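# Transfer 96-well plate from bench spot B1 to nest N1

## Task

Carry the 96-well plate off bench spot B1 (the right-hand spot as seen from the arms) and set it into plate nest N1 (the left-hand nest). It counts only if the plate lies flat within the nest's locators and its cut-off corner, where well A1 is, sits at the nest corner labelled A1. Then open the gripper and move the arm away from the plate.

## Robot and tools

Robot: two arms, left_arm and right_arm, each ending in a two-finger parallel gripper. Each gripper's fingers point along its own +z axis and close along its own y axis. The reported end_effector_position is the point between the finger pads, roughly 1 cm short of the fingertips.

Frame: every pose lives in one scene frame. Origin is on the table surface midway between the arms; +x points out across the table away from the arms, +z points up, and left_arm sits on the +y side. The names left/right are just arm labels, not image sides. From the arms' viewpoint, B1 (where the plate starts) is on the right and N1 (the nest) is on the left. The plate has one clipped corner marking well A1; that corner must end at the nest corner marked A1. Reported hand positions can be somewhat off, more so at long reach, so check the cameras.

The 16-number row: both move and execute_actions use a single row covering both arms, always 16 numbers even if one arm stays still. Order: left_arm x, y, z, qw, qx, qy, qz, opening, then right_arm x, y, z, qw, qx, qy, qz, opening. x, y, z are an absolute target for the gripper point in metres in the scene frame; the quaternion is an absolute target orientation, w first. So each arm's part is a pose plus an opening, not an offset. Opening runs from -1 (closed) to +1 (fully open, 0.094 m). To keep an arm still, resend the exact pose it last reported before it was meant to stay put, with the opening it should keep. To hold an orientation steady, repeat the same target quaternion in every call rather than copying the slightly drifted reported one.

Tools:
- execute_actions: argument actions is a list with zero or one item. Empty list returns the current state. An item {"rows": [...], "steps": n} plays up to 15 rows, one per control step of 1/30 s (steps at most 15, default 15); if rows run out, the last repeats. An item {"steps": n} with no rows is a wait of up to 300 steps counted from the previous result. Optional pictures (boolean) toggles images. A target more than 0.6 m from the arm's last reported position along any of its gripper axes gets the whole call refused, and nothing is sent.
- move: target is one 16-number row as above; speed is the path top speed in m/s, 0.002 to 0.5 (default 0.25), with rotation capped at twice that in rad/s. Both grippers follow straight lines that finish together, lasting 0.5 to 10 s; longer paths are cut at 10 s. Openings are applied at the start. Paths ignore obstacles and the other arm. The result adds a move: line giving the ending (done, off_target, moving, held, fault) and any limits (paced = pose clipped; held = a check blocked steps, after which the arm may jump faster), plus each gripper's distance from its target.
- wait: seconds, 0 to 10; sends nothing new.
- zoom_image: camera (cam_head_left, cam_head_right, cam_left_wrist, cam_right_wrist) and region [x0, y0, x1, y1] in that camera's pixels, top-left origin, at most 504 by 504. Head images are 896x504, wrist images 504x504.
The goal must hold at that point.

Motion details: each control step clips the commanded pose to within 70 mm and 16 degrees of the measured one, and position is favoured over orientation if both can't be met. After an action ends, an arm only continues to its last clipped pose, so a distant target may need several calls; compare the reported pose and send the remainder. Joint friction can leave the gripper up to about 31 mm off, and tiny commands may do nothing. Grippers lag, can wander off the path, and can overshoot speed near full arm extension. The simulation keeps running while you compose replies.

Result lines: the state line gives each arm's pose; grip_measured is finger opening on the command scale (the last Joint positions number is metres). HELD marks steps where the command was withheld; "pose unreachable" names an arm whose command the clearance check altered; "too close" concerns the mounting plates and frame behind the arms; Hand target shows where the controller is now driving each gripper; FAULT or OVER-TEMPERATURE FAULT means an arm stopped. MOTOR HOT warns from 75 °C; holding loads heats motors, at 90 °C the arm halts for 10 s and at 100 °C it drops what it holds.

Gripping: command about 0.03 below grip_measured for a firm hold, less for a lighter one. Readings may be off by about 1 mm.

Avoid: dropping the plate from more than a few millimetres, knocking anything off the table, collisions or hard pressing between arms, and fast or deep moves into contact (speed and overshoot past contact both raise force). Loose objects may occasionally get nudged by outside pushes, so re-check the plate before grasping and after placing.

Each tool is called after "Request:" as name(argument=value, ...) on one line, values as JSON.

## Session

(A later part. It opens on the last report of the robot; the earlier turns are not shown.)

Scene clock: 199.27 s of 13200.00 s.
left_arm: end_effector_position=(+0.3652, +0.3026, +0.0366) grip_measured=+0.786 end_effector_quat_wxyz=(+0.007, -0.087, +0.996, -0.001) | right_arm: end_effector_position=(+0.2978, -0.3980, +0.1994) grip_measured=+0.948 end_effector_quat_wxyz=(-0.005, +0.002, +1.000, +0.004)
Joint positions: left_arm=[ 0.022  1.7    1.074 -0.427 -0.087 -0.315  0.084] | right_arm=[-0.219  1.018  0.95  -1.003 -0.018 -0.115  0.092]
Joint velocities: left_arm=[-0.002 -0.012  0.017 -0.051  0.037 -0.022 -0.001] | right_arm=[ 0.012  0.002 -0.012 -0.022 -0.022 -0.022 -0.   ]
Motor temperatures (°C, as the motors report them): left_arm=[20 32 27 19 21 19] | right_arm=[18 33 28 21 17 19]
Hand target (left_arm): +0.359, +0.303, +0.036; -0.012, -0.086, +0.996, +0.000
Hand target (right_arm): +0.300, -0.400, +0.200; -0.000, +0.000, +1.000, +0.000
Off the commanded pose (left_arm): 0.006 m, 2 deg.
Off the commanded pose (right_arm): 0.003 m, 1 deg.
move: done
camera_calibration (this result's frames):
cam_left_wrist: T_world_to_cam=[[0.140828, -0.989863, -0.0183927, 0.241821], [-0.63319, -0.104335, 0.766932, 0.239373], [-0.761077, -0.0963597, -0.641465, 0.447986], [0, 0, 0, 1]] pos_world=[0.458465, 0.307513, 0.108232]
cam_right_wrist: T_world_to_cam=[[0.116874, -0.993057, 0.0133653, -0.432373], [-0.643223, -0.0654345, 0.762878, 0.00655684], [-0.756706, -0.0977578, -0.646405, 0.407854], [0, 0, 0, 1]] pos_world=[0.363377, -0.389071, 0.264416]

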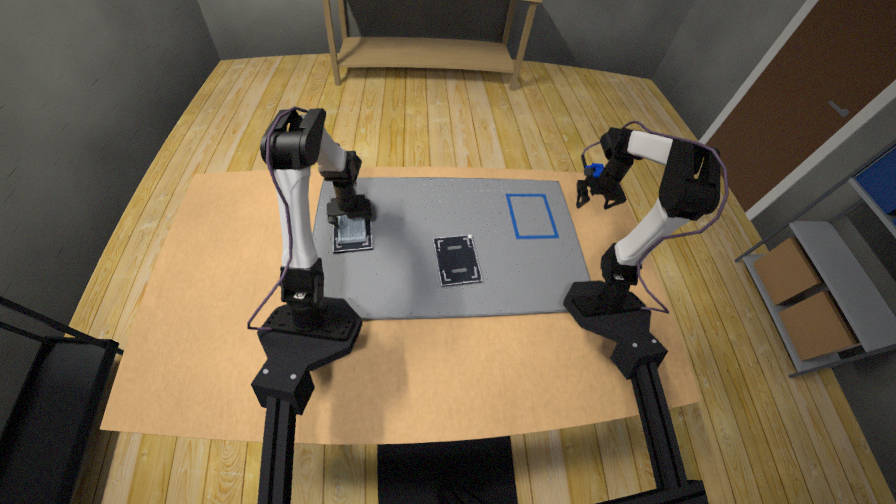

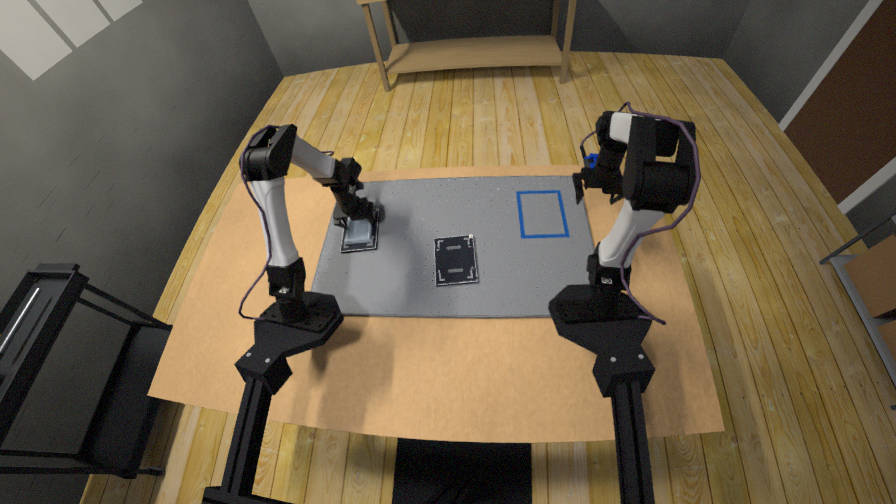

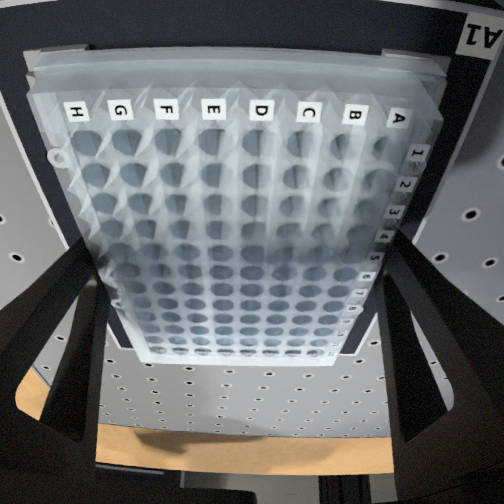

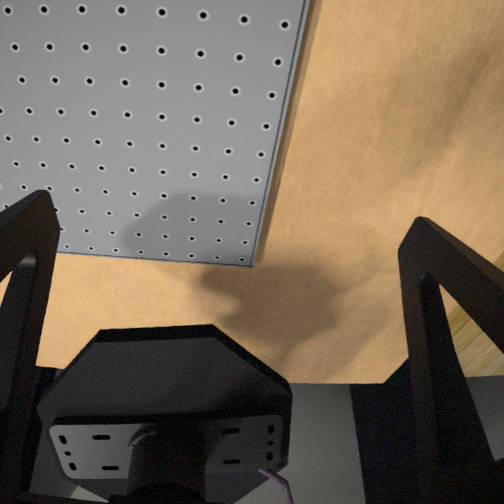

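Request:
move(target=[0.345,0.303,0.065,0,-0.086,0.9963,0,0.68,0.3,-0.4,0.2,0,0,1,0,0.95], speed=0.01)

Request:
move(target=[0.3645,0.303,0.055,0,-0.086,0.9963,0,0.68,0.3,-0.4,0.2,0,0,1,0,0.95], speed=0.01)

Request:
move(target=[0.3645,0.303,0.030,0,-0.086,0.9963,0,0.68,0.3,-0.4,0.2,0,0,1,0,0.95], speed=0.008)

Request:
zoom_image(camera="cam_head_left", region=[320,200,390,260])

Scene clock: 207.60 s of 13200.00 s.
left_arm: end_effector_position=(+0.3534, +0.3045, +0.0619) grip_measured=+0.786 end_effector_quat_wxyz=(+0.007, -0.086, +0.996, -0.002) | right_arm: end_effector_position=(+0.2978, -0.3980, +0.1994) grip_measured=+0.948 end_effector_quat_wxyz=(-0.005, +0.002, +1.000, +0.004)
Joint positions: left_arm=[ 0.017  1.594  1.028 -0.487 -0.087 -0.319  0.084] | right_arm=[-0.219  1.018  0.95  -1.003 -0.018 -0.115  0.092]
Joint velocities: left_arm=[ 0.012 -0.002 -0.002 -0.007 -0.051 -0.007 -0.   ] | right_arm=[-0.002  0.007 -0.002  0.022 -0.007 -0.007 -0.001]
Motor temperatures (°C, as the motors report them): left_arm=[20 33 27 19 21 19] | right_arm=[18 33 29 21 17 19]
Hand target (left_arm): +0.345, +0.303, +0.065; +0.000, -0.086, +0.996, +0.000
Hand target (right_arm): +0.300, -0.400, +0.200; -0.000, +0.000, +1.000, +0.000
Off the commanded pose (left_arm): 0.009 m, 1 deg.
Off the commanded pose (right_arm): 0.003 m, 1 deg.
After step 90, 1.63 s passed at rest.
move: done
camera_calibration (this result's frames):
cam_left_wrist: T_world_to_cam=[[0.139903, -0.990035, -0.0160529, 0.246084], [-0.633012, -0.101895, 0.767407, 0.211882], [-0.761395, -0.0972007, -0.64096, 0.455767], [0, 0, 0, 1]] pos_world=[0.446715, 0.309523, 0.133479]
cam_right_wrist: T_world_to_cam=[[0.116874, -0.993057, 0.0133653, -0.432373], [-0.643223, -0.0654345, 0.762878, 0.00655684], [-0.756706, -0.0977578, -0.646405, 0.407854], [0, 0, 0, 1]] pos_world=[0.363377, -0.389071, 0.264416]

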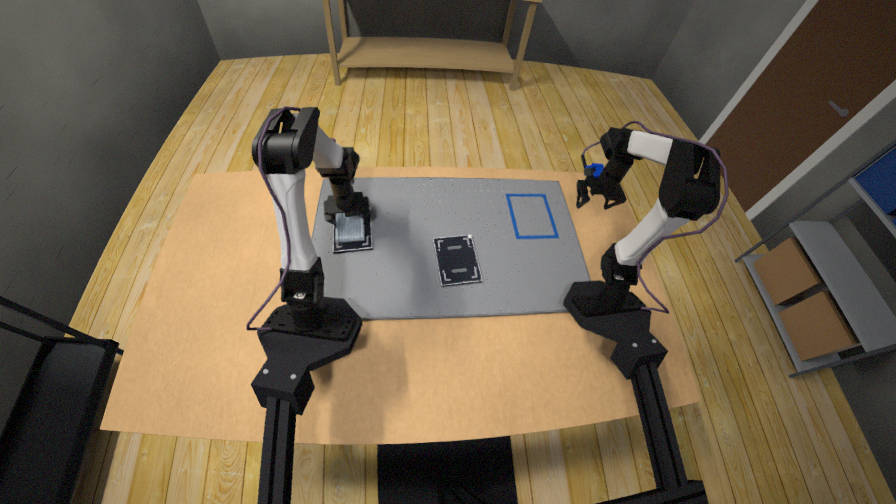

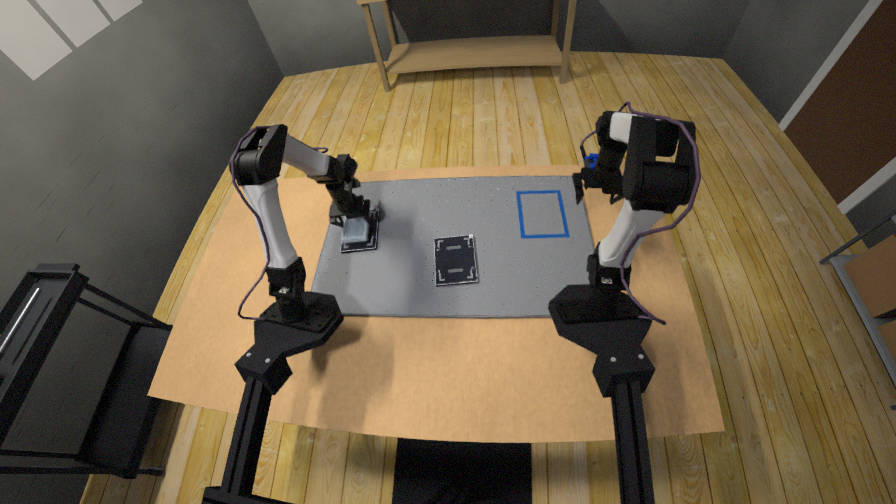

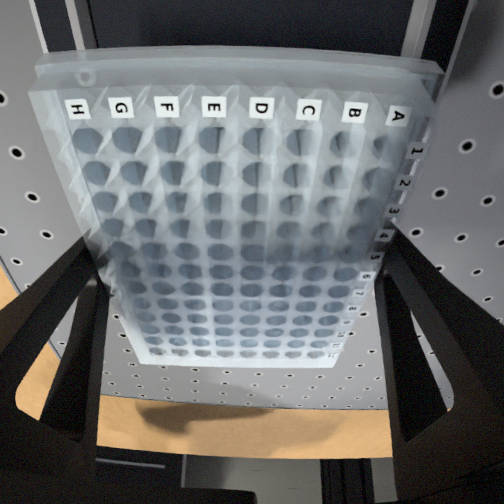

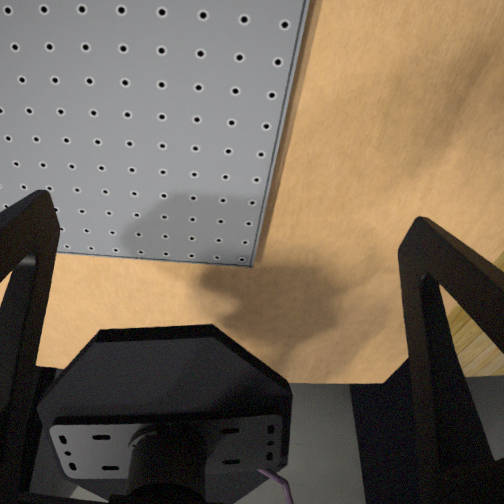

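Scene clock: 209.13 s of 13200.00 s.
left_arm: end_effector_position=(+0.3626, +0.3026, +0.0555) grip_measured=+0.786 end_effector_quat_wxyz=(+0.005, -0.086, +0.996, -0.002) | right_arm: end_effector_position=(+0.2978, -0.3980, +0.1994) grip_measured=+0.948 end_effector_quat_wxyz=(-0.005, +0.002, +1.000, +0.004)
Joint positions: left_arm=[ 0.017  1.64   1.074 -0.49  -0.087 -0.319  0.084] | right_arm=[-0.219  1.018  0.95  -1.003 -0.018 -0.115  0.092]
Joint velocities: left_arm=[-0.017 -0.012  0.007  0.051  0.022 -0.007 -0.   ] | right_arm=[-0.002 -0.017  0.017  0.007  0.037  0.007  0.001]
Motor temperatures (°C, as the motors report them): left_arm=[20 33 27 19 21 19] | right_arm=[18 33 29 21 17 19]
Hand target (left_arm): +0.364, +0.303, +0.055; +0.000, -0.086, +0.996, +0.000
Hand target (right_arm): +0.300, -0.400, +0.200; -0.000, +0.000, +1.000, +0.000
Off the commanded pose (left_arm): 0.002 m, 1 deg.
Off the commanded pose (right_arm): 0.003 m, 1 deg.
move: done
camera_calibration (this result's frames):
cam_left_wrist: T_world_to_cam=[[0.139551, -0.990069, -0.0170219, 0.242977], [-0.630443, -0.102091, 0.769493, 0.221408], [-0.763589, -0.0966518, -0.638428, 0.459006], [0, 0, 0, 1]] pos_world=[0.45617, 0.307532, 0.126807]
cam_right_wrist: T_world_to_cam=[[0.116874, -0.993057, 0.0133653, -0.432373], [-0.643223, -0.0654345, 0.762878, 0.00655684], [-0.756706, -0.0977578, -0.646405, 0.407854], [0, 0, 0, 1]] pos_world=[0.363377, -0.389071, 0.264416]

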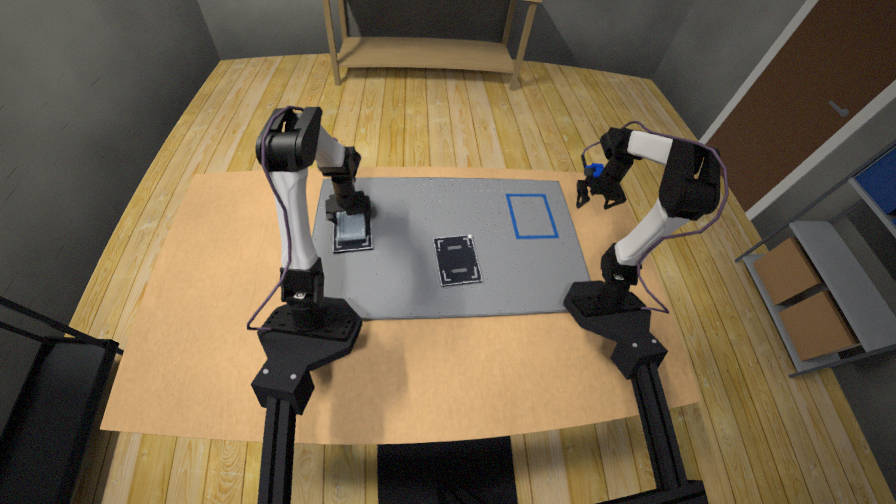

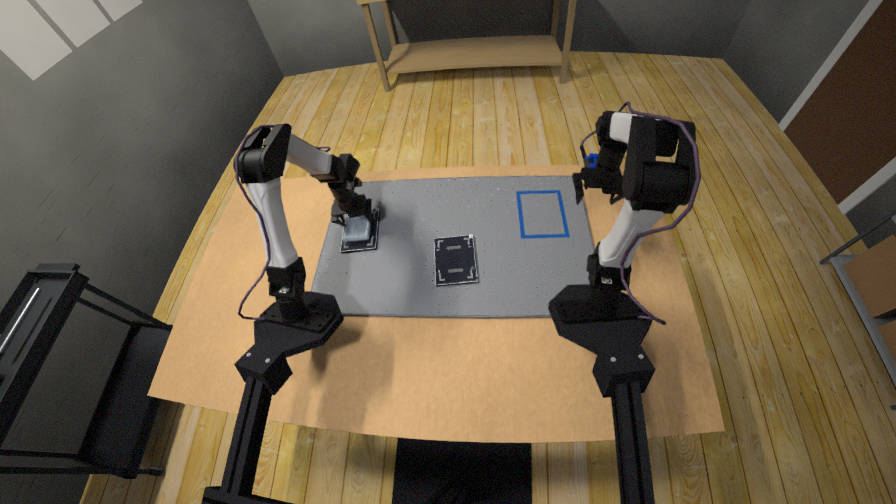

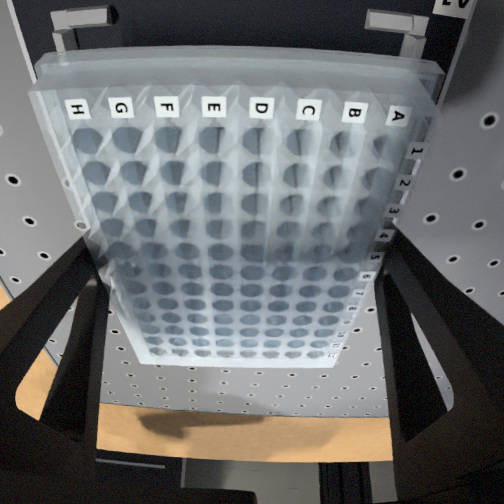

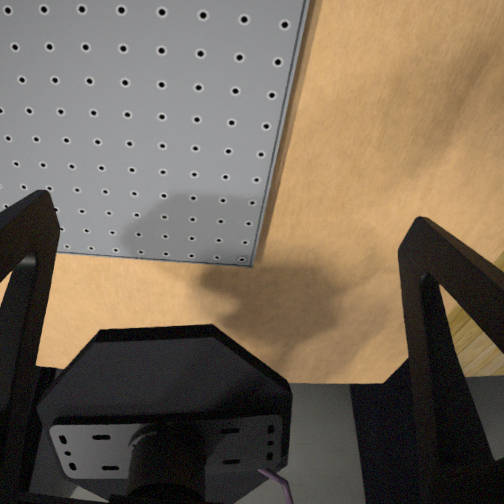

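Scene clock: 212.57 s of 13200.00 s.
left_arm: end_effector_position=(+0.3589, +0.3025, +0.0349) grip_measured=+0.786 end_effector_quat_wxyz=(-0.005, -0.086, +0.996, +0.002) | right_arm: end_effector_position=(+0.2978, -0.3980, +0.1994) grip_measured=+0.948 end_effector_quat_wxyz=(-0.005, +0.002, +1.000, +0.004)
Joint positions: left_arm=[ 0.02   1.706  1.074 -0.447 -0.087 -0.319  0.084] | right_arm=[-0.219  1.018  0.95  -1.003 -0.018 -0.115  0.092]
Joint velocities: left_arm=[-0.002  0.007 -0.002 -0.007 -0.007 -0.037 -0.   ] | right_arm=[-0.002  0.002 -0.002 -0.007 -0.007  0.037  0.001]
Motor temperatures (°C, as the motors report them): left_arm=[20 33 27 19 21 19] | right_arm=[18 33 29 21 17 19]
Hand target (left_arm): +0.364, +0.303, +0.030; +0.000, -0.086, +0.996, -0.000
Hand target (right_arm): +0.300, -0.400, +0.200; -0.000, +0.000, +1.000, +0.000
Off the commanded pose (left_arm): 0.007 m, 1 deg.
Off the commanded pose (right_arm): 0.003 m, 1 deg.
move: done
camera_calibration (this result's frames):
cam_left_wrist: T_world_to_cam=[[0.139549, -0.989905, -0.0247891, 0.243264], [-0.613799, -0.106118, 0.782298, 0.229704], [-0.777031, -0.093953, -0.622411, 0.446426], [0, 0, 0, 1]] pos_world=[0.453932, 0.307127, 0.104194]
cam_right_wrist: T_world_to_cam=[[0.116874, -0.993057, 0.0133653, -0.432373], [-0.643223, -0.0654345, 0.762878, 0.00655684], [-0.756706, -0.0977578, -0.646405, 0.407854], [0, 0, 0, 1]] pos_world=[0.363377, -0.389071, 0.264416]

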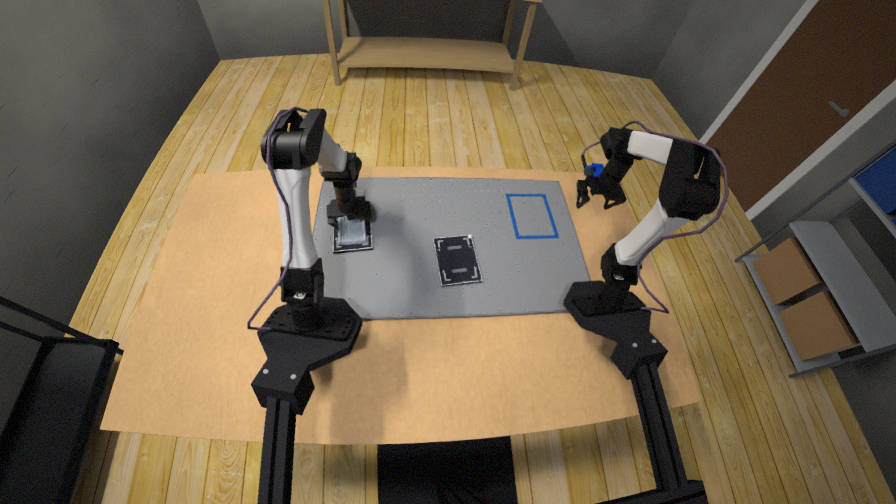

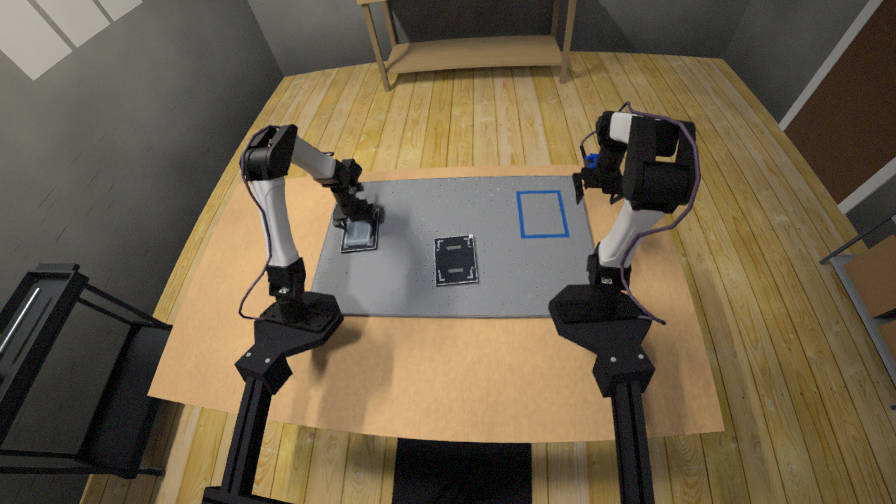

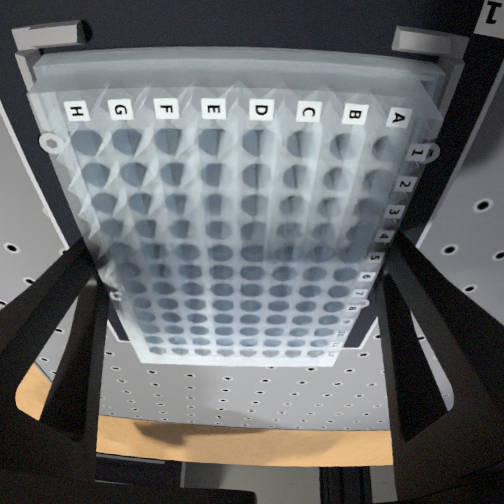

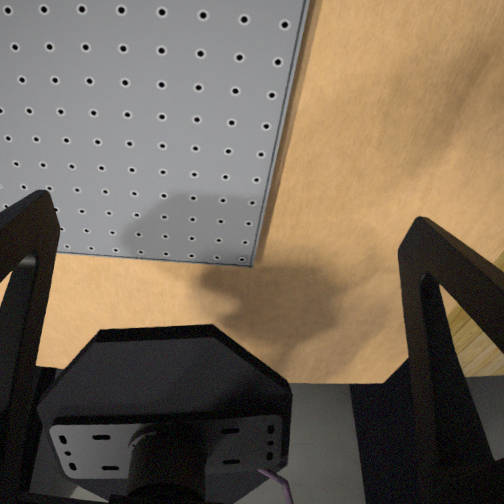

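Region (320, 200, 390, 260) of cam_head_left's 896x504 image, scaled by 7.200, with more detail than that image has; it fills the top 432 rows of this view, and the rest is white.

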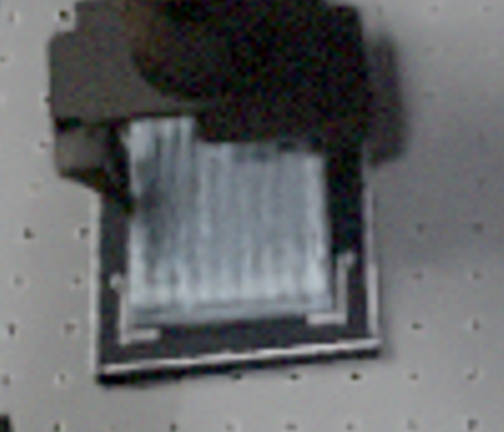

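Request:
move(target=[0.366,0.303,0.022,0,-0.086,0.9963,0,0.68,0.3,-0.4,0.2,0,0,1,0,0.95], speed=0.004)

Request:
zoom_image(camera="cam_head_left", region=[320,200,390,260])

Scene clock: 219.50 s of 13200.00 s.
left_arm: end_effector_position=(+0.3587, +0.3025, +0.0343) grip_measured=+0.786 end_effector_quat_wxyz=(-0.005, -0.086, +0.996, +0.002) | right_arm: end_effector_position=(+0.2978, -0.3980, +0.1994) grip_measured=+0.948 end_effector_quat_wxyz=(-0.005, +0.002, +1.000, +0.004)
Joint positions: left_arm=[ 0.02   1.708  1.074 -0.445 -0.087 -0.319  0.084] | right_arm=[-0.219  1.018  0.95  -1.003 -0.018 -0.115  0.092]
Joint velocities: left_arm=[ 0.002  0.002 -0.012  0.022 -0.007 -0.022 -0.   ] | right_arm=[ 0.002 -0.007  0.012 -0.051 -0.037 -0.037 -0.   ]
Motor temperatures (°C, as the motors report them): left_arm=[20 32 27 19 21 19] | right_arm=[18 33 29 21 17 19]
Hand target (left_arm): +0.365, +0.303, +0.023; +0.000, -0.086, +0.996, -0.000
Hand target (right_arm): +0.300, -0.400, +0.200; -0.000, +0.000, +1.000, +0.000
Off the commanded pose (left_arm): 0.014 m, 1 deg.
Off the commanded pose (right_arm): 0.003 m, 1 deg.
After step 90, 0.03 s passed at rest.
move: off_target (left_arm)
camera_calibration (this result's frames):
cam_left_wrist: T_world_to_cam=[[0.139465, -0.989911, -0.0250026, 0.243284], [-0.613217, -0.106164, 0.782748, 0.229857], [-0.777505, -0.0938338, -0.621837, 0.446039], [0, 0, 0, 1]] pos_world=[0.45382, 0.307085, 0.103527]
cam_right_wrist: T_world_to_cam=[[0.116874, -0.993057, 0.0133653, -0.432373], [-0.643223, -0.0654345, 0.762878, 0.00655684], [-0.756706, -0.0977578, -0.646405, 0.407854], [0, 0, 0, 1]] pos_world=[0.363377, -0.389071, 0.264416]

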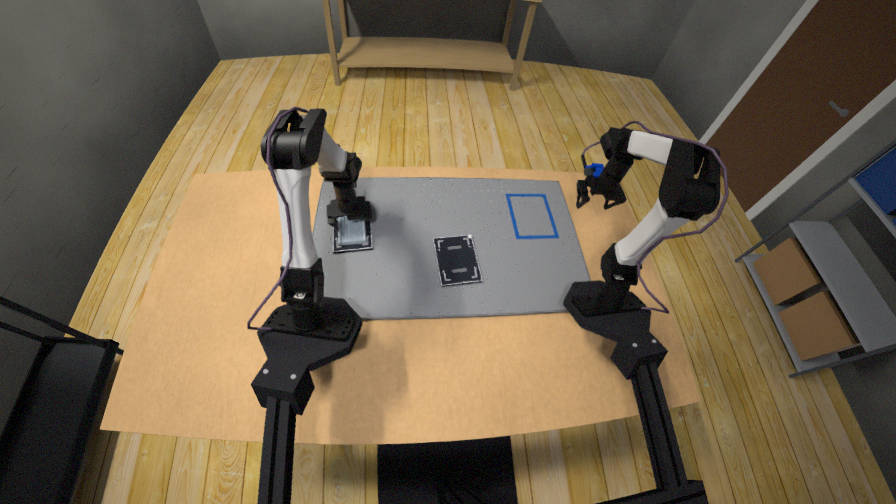

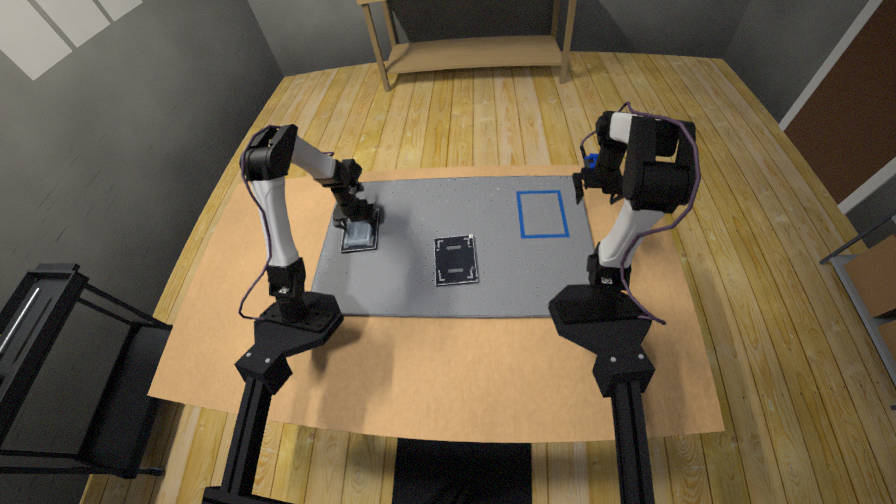

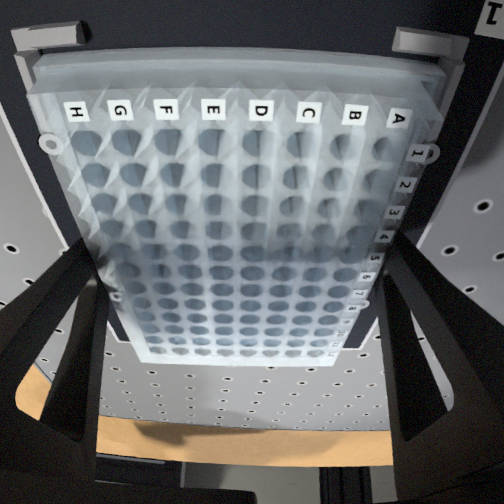

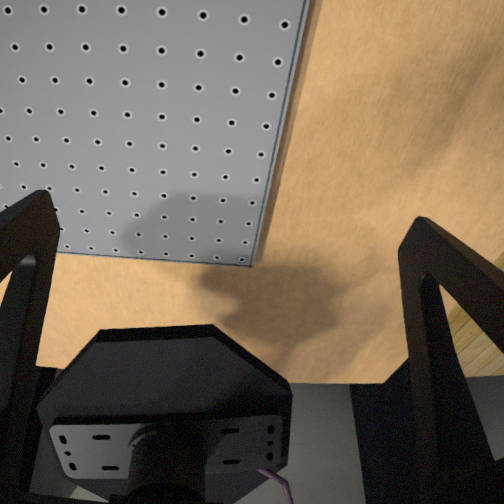

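Region (320, 200, 390, 260) of cam_head_left's 896x504 image, scaled by 7.200, with more detail than that image has; it fills the top 432 rows of this view, and the rest is white.

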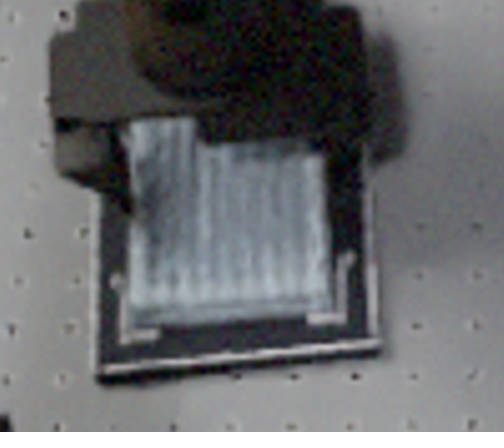

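Request:
move(target=[0.359,0.3025,0.034,0,-0.086,0.9963,0,1,0.3,-0.4,0.2,0,0,1,0,0.95], speed=0.01)

Request:
move(target=[0.36,0.3025,0.10,0,-0.086,0.9963,0,1,0.3,-0.4,0.2,0,0,1,0,0.95], speed=0.05)

Request:
move(target=[0.30,0.30,0.17,0,-0.086,0.9963,0,1,0.3,-0.4,0.2,0,0,1,0,0.95])

Request:
zoom_image(camera="cam_head_right", region=[325,195,395,260])

Scene clock: 226.13 s of 13200.00 s.
left_arm: end_effector_position=(+0.3588, +0.3025, +0.0344) grip_measured=+1.000 end_effector_quat_wxyz=(-0.005, -0.086, +0.996, +0.002) | right_arm: end_effector_position=(+0.2978, -0.3980, +0.1994) grip_measured=+0.948 end_effector_quat_wxyz=(-0.005, +0.002, +1.000, +0.004)
Joint positions: left_arm=[ 0.02   1.707  1.074 -0.445 -0.087 -0.319  0.094] | right_arm=[-0.219  1.018  0.95  -1.003 -0.018 -0.115  0.092]
Joint velocities: left_arm=[ 0.002 -0.017 -0.002  0.022  0.022  0.037  0.   ] | right_arm=[ 0.002  0.002 -0.012 -0.022  0.051  0.007  0.   ]
Motor temperatures (°C, as the motors report them): left_arm=[20 32 27 19 21 19] | right_arm=[18 33 29 21 17 19]
Hand target (left_arm): +0.359, +0.302, +0.034; -0.000, -0.086, +0.996, -0.000
Hand target (right_arm): +0.300, -0.400, +0.200; -0.000, +0.000, +1.000, +0.000
Off the commanded pose (left_arm): 0.000 m, 1 deg.
Off the commanded pose (right_arm): 0.003 m, 1 deg.
After step 90, 2.73 s passed at rest.
move: done
camera_calibration (this result's frames):
cam_left_wrist: T_world_to_cam=[[0.139507, -0.989908, -0.0248959, 0.243252], [-0.613508, -0.106141, 0.782523, 0.229923], [-0.777268, -0.0938934, -0.622124, 0.446124], [0, 0, 0, 1]] pos_world=[0.453882, 0.30709, 0.103681]
cam_right_wrist: T_world_to_cam=[[0.116874, -0.993057, 0.0133653, -0.432373], [-0.643223, -0.0654345, 0.762878, 0.00655684], [-0.756706, -0.0977578, -0.646405, 0.407854], [0, 0, 0, 1]] pos_world=[0.363377, -0.389071, 0.264416]

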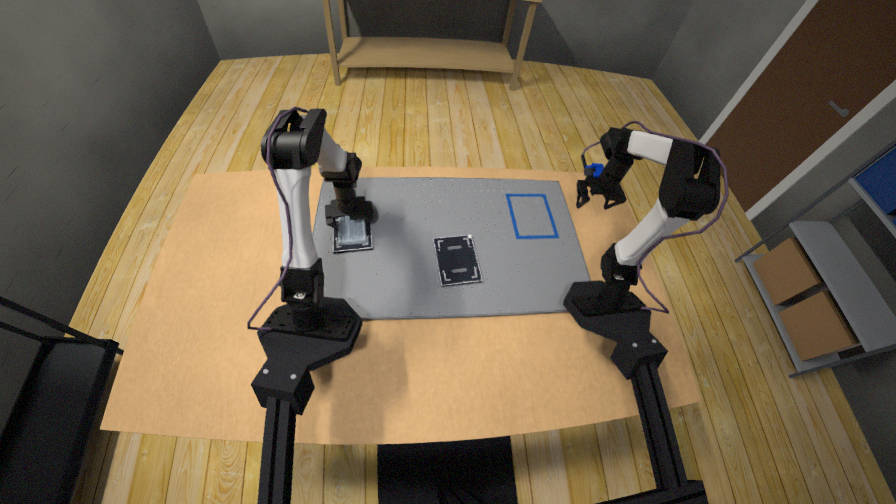

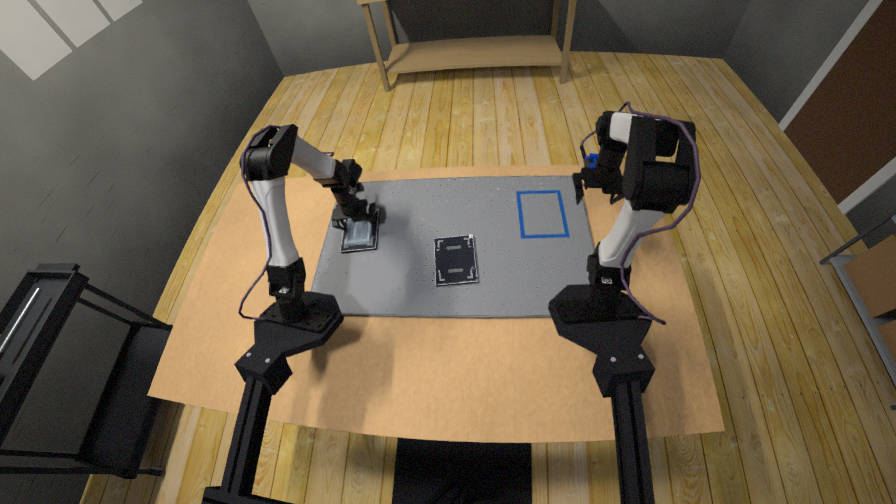

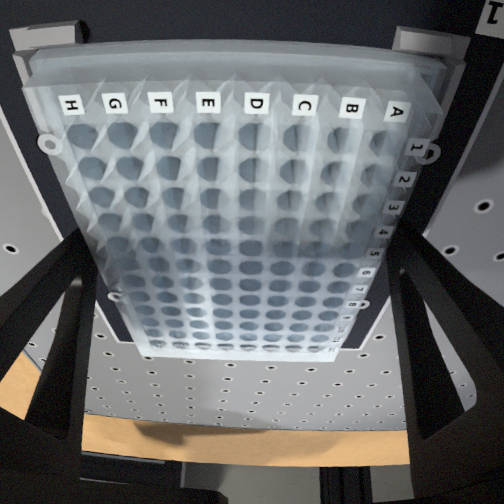

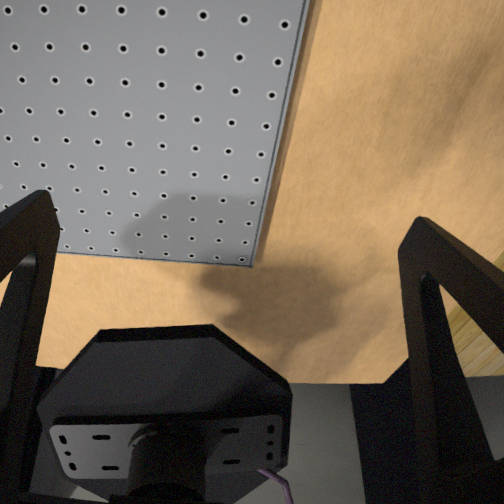

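Scene clock: 227.90 s of 13200.00 s.
left_arm: end_effector_position=(+0.3554, +0.3054, +0.0920) grip_measured=+1.000 end_effector_quat_wxyz=(-0.007, -0.085, +0.996, +0.001) | right_arm: end_effector_position=(+0.2978, -0.3980, +0.1994) grip_measured=+0.948 end_effector_quat_wxyz=(-0.005, +0.002, +1.000, +0.004)
Joint positions: left_arm=[ 0.013  1.538  1.098 -0.644 -0.087 -0.323  0.094] | right_arm=[-0.219  1.018  0.95  -1.003 -0.018 -0.115  0.092]
Joint velocities: left_arm=[-0.022 -0.002  0.002 -0.022  0.037 -0.007  0.   ] | right_arm=[-0.007 -0.007  0.022 -0.037 -0.081  0.037 -0.001]
Motor temperatures (°C, as the motors report them): left_arm=[20 32 27 19 21 19] | right_arm=[18 33 29 21 17 19]
Hand target (left_arm): +0.360, +0.303, +0.100; +0.000, -0.086, +0.996, -0.000
Hand target (right_arm): +0.300, -0.400, +0.200; -0.000, +0.000, +1.000, +0.000
Off the commanded pose (left_arm): 0.010 m, 1 deg.
Off the commanded pose (right_arm): 0.003 m, 1 deg.
move: done
camera_calibration (this result's frames):
cam_left_wrist: T_world_to_cam=[[0.137265, -0.990272, -0.0228088, 0.248778], [-0.610524, -0.102715, 0.785309, 0.180672], [-0.780012, -0.0938703, -0.618684, 0.480182], [0, 0, 0, 1]] pos_world=[0.450704, 0.30999, 0.160872]
cam_right_wrist: T_world_to_cam=[[0.116874, -0.993057, 0.0133653, -0.432373], [-0.643223, -0.0654345, 0.762878, 0.00655684], [-0.756706, -0.0977578, -0.646405, 0.407854], [0, 0, 0, 1]] pos_world=[0.363377, -0.389071, 0.264416]

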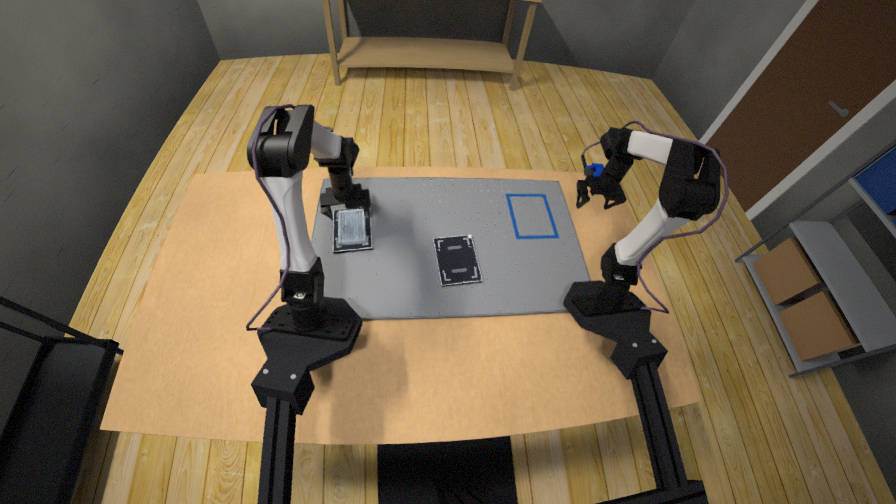

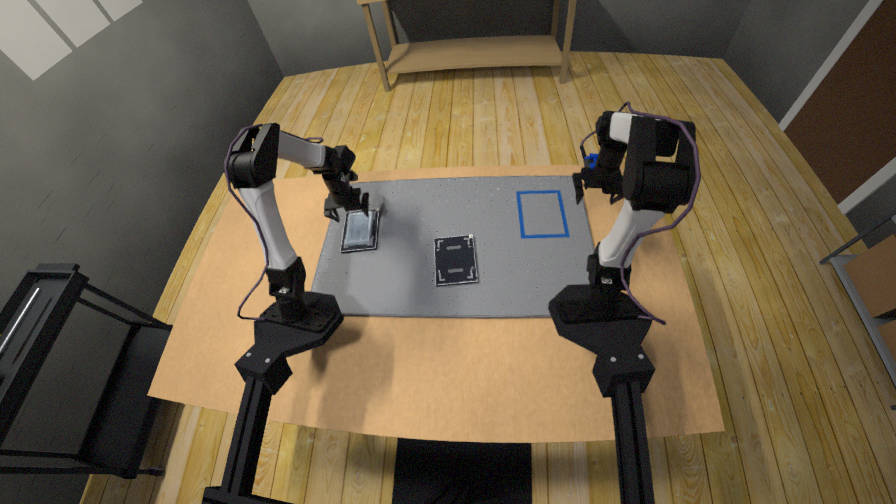

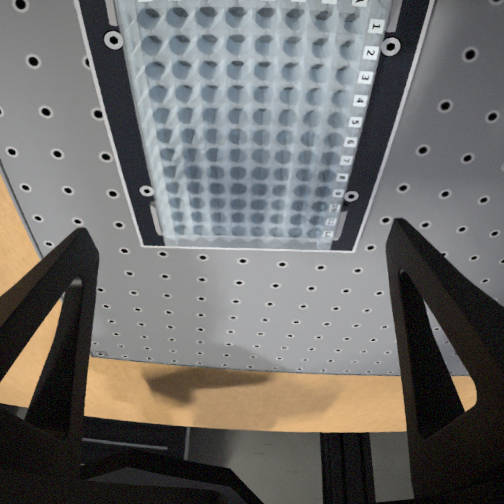

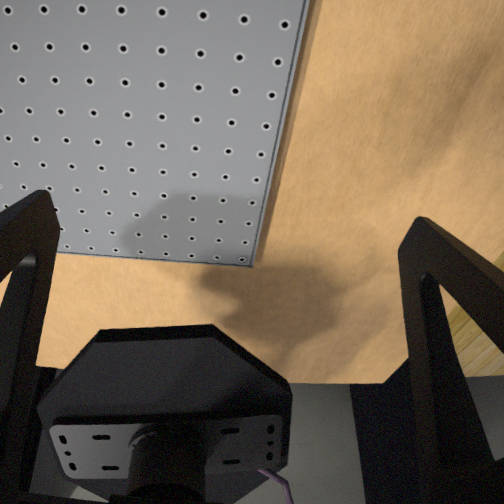

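Scene clock: 228.93 s of 13200.00 s.
left_arm: end_effector_position=(+0.3118, +0.2997, +0.1737) grip_measured=+1.000 end_effector_quat_wxyz=(+0.014, -0.087, +0.996, -0.006) | right_arm: end_effector_position=(+0.2978, -0.3980, +0.1994) grip_measured=+0.948 end_effector_quat_wxyz=(-0.005, +0.002, +1.000, +0.004)
Joint positions: left_arm=[-0.076  1.194  1.008 -0.86  -0.128 -0.4    0.094] | right_arm=[-0.219  1.018  0.95  -1.003 -0.018 -0.115  0.092]
Joint velocities: left_arm=[ 0.007 -0.007  0.007 -0.095  0.051  0.007  0.   ] | right_arm=[-0.027  0.007 -0.012  0.007 -0.066  0.007  0.   ]
Motor temperatures (°C, as the motors report them): left_arm=[20 32 27 19 21 19] | right_arm=[18 33 29 21 17 19]
Hand target (left_arm): +0.300, +0.301, +0.171; -0.000, -0.085, +0.996, +0.001
Hand target (right_arm): +0.300, -0.400, +0.200; -0.000, +0.000, +1.000, +0.000
Off the commanded pose (left_arm): 0.012 m, 2 deg.
Off the commanded pose (right_arm): 0.003 m, 1 deg.
move: off_target (left_arm)
camera_calibration (this result's frames):
cam_left_wrist: T_world_to_cam=[[0.141272, -0.989948, -0.00669185, 0.246814], [-0.643545, -0.0969701, 0.759241, 0.102474], [-0.752258, -0.102953, -0.650775, 0.495894], [0, 0, 0, 1]] pos_world=[0.404119, 0.305324, 0.246565]
cam_right_wrist: T_world_to_cam=[[0.116874, -0.993057, 0.0133653, -0.432373], [-0.643223, -0.0654345, 0.762878, 0.00655684], [-0.756706, -0.0977578, -0.646405, 0.407854], [0, 0, 0, 1]] pos_world=[0.363377, -0.389071, 0.264416]

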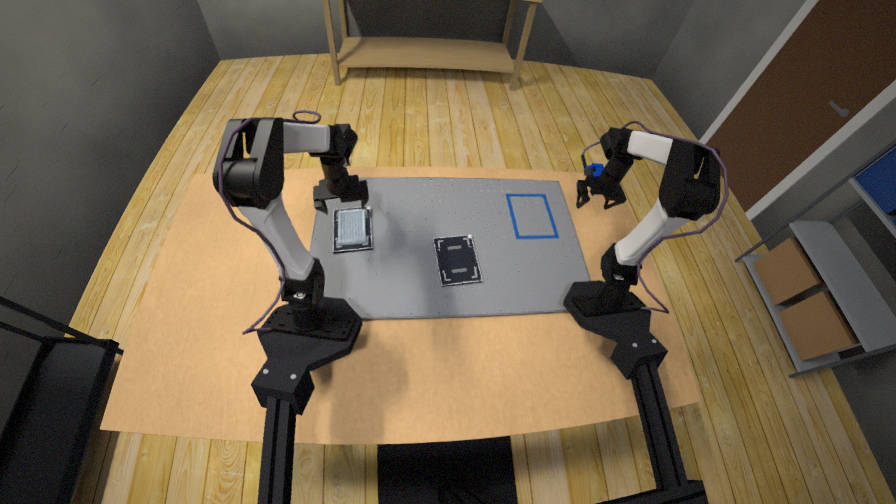

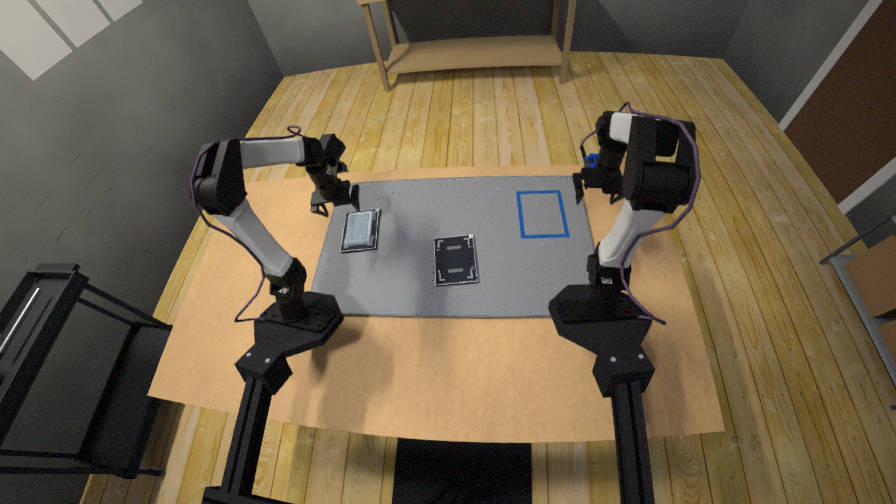

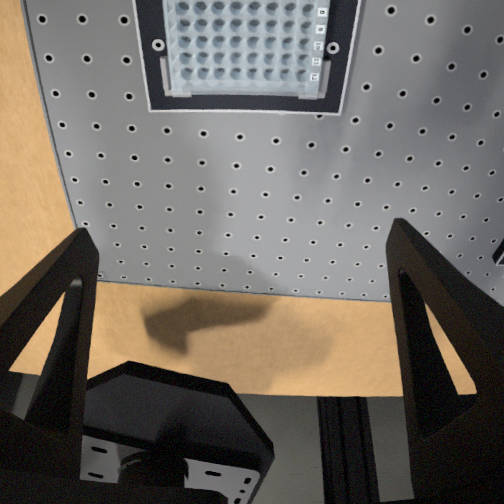

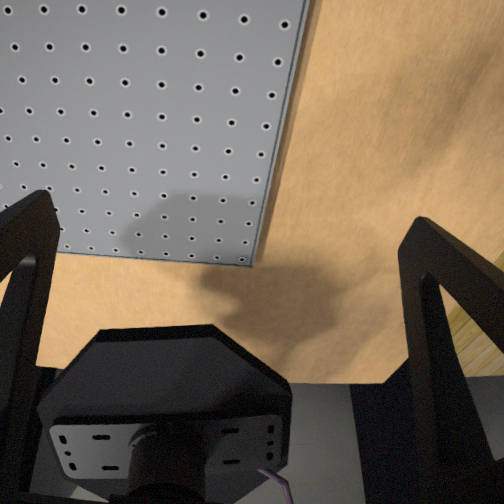

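Region (325, 195, 395, 260) of cam_head_right's 896x504 image, scaled by 7.200, with more detail than that image has; it fills the top 468 rows of this view, and the rest is white.

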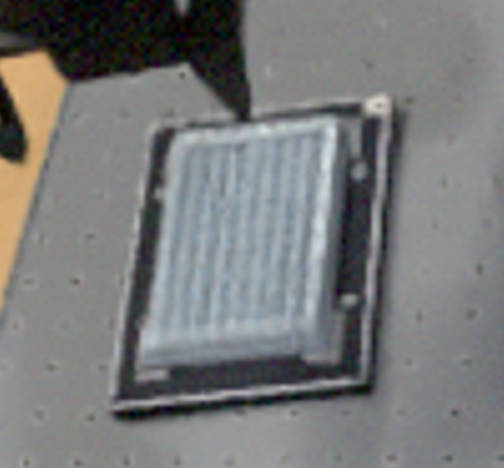

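Request:
zoom_image(camera="cam_left_wrist", region=[130,0,370,130])

Request:
zoom_image(camera="cam_head_left", region=[320,195,390,260])

Region (130, 0, 370, 130) of cam_left_wrist's 504x504 image, scaled by 2.100, with more detail than that image has; it fills the top 273 rows of this view, and the rest is white.

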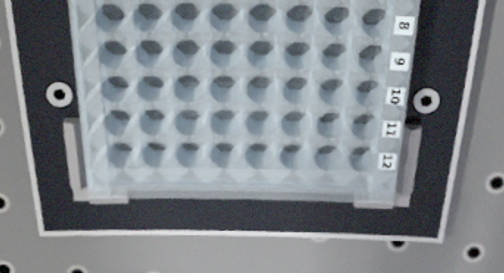

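Region (320, 195, 390, 260) of cam_head_left's 896x504 image, scaled by 7.200, with more detail than that image has; it fills the top 468 rows of this view, and the rest is white.

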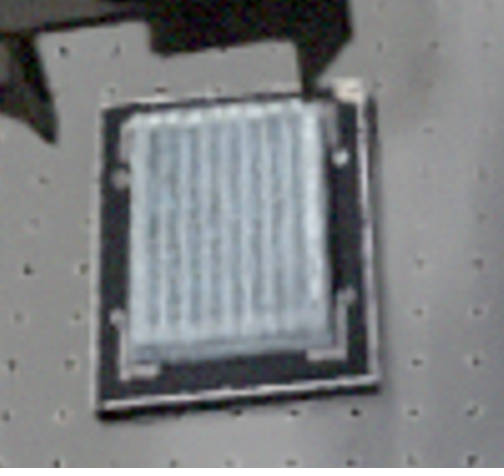

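Seated inside all locators.

Request:
finished_scene(scene=2)

The scene is finished: the task was done.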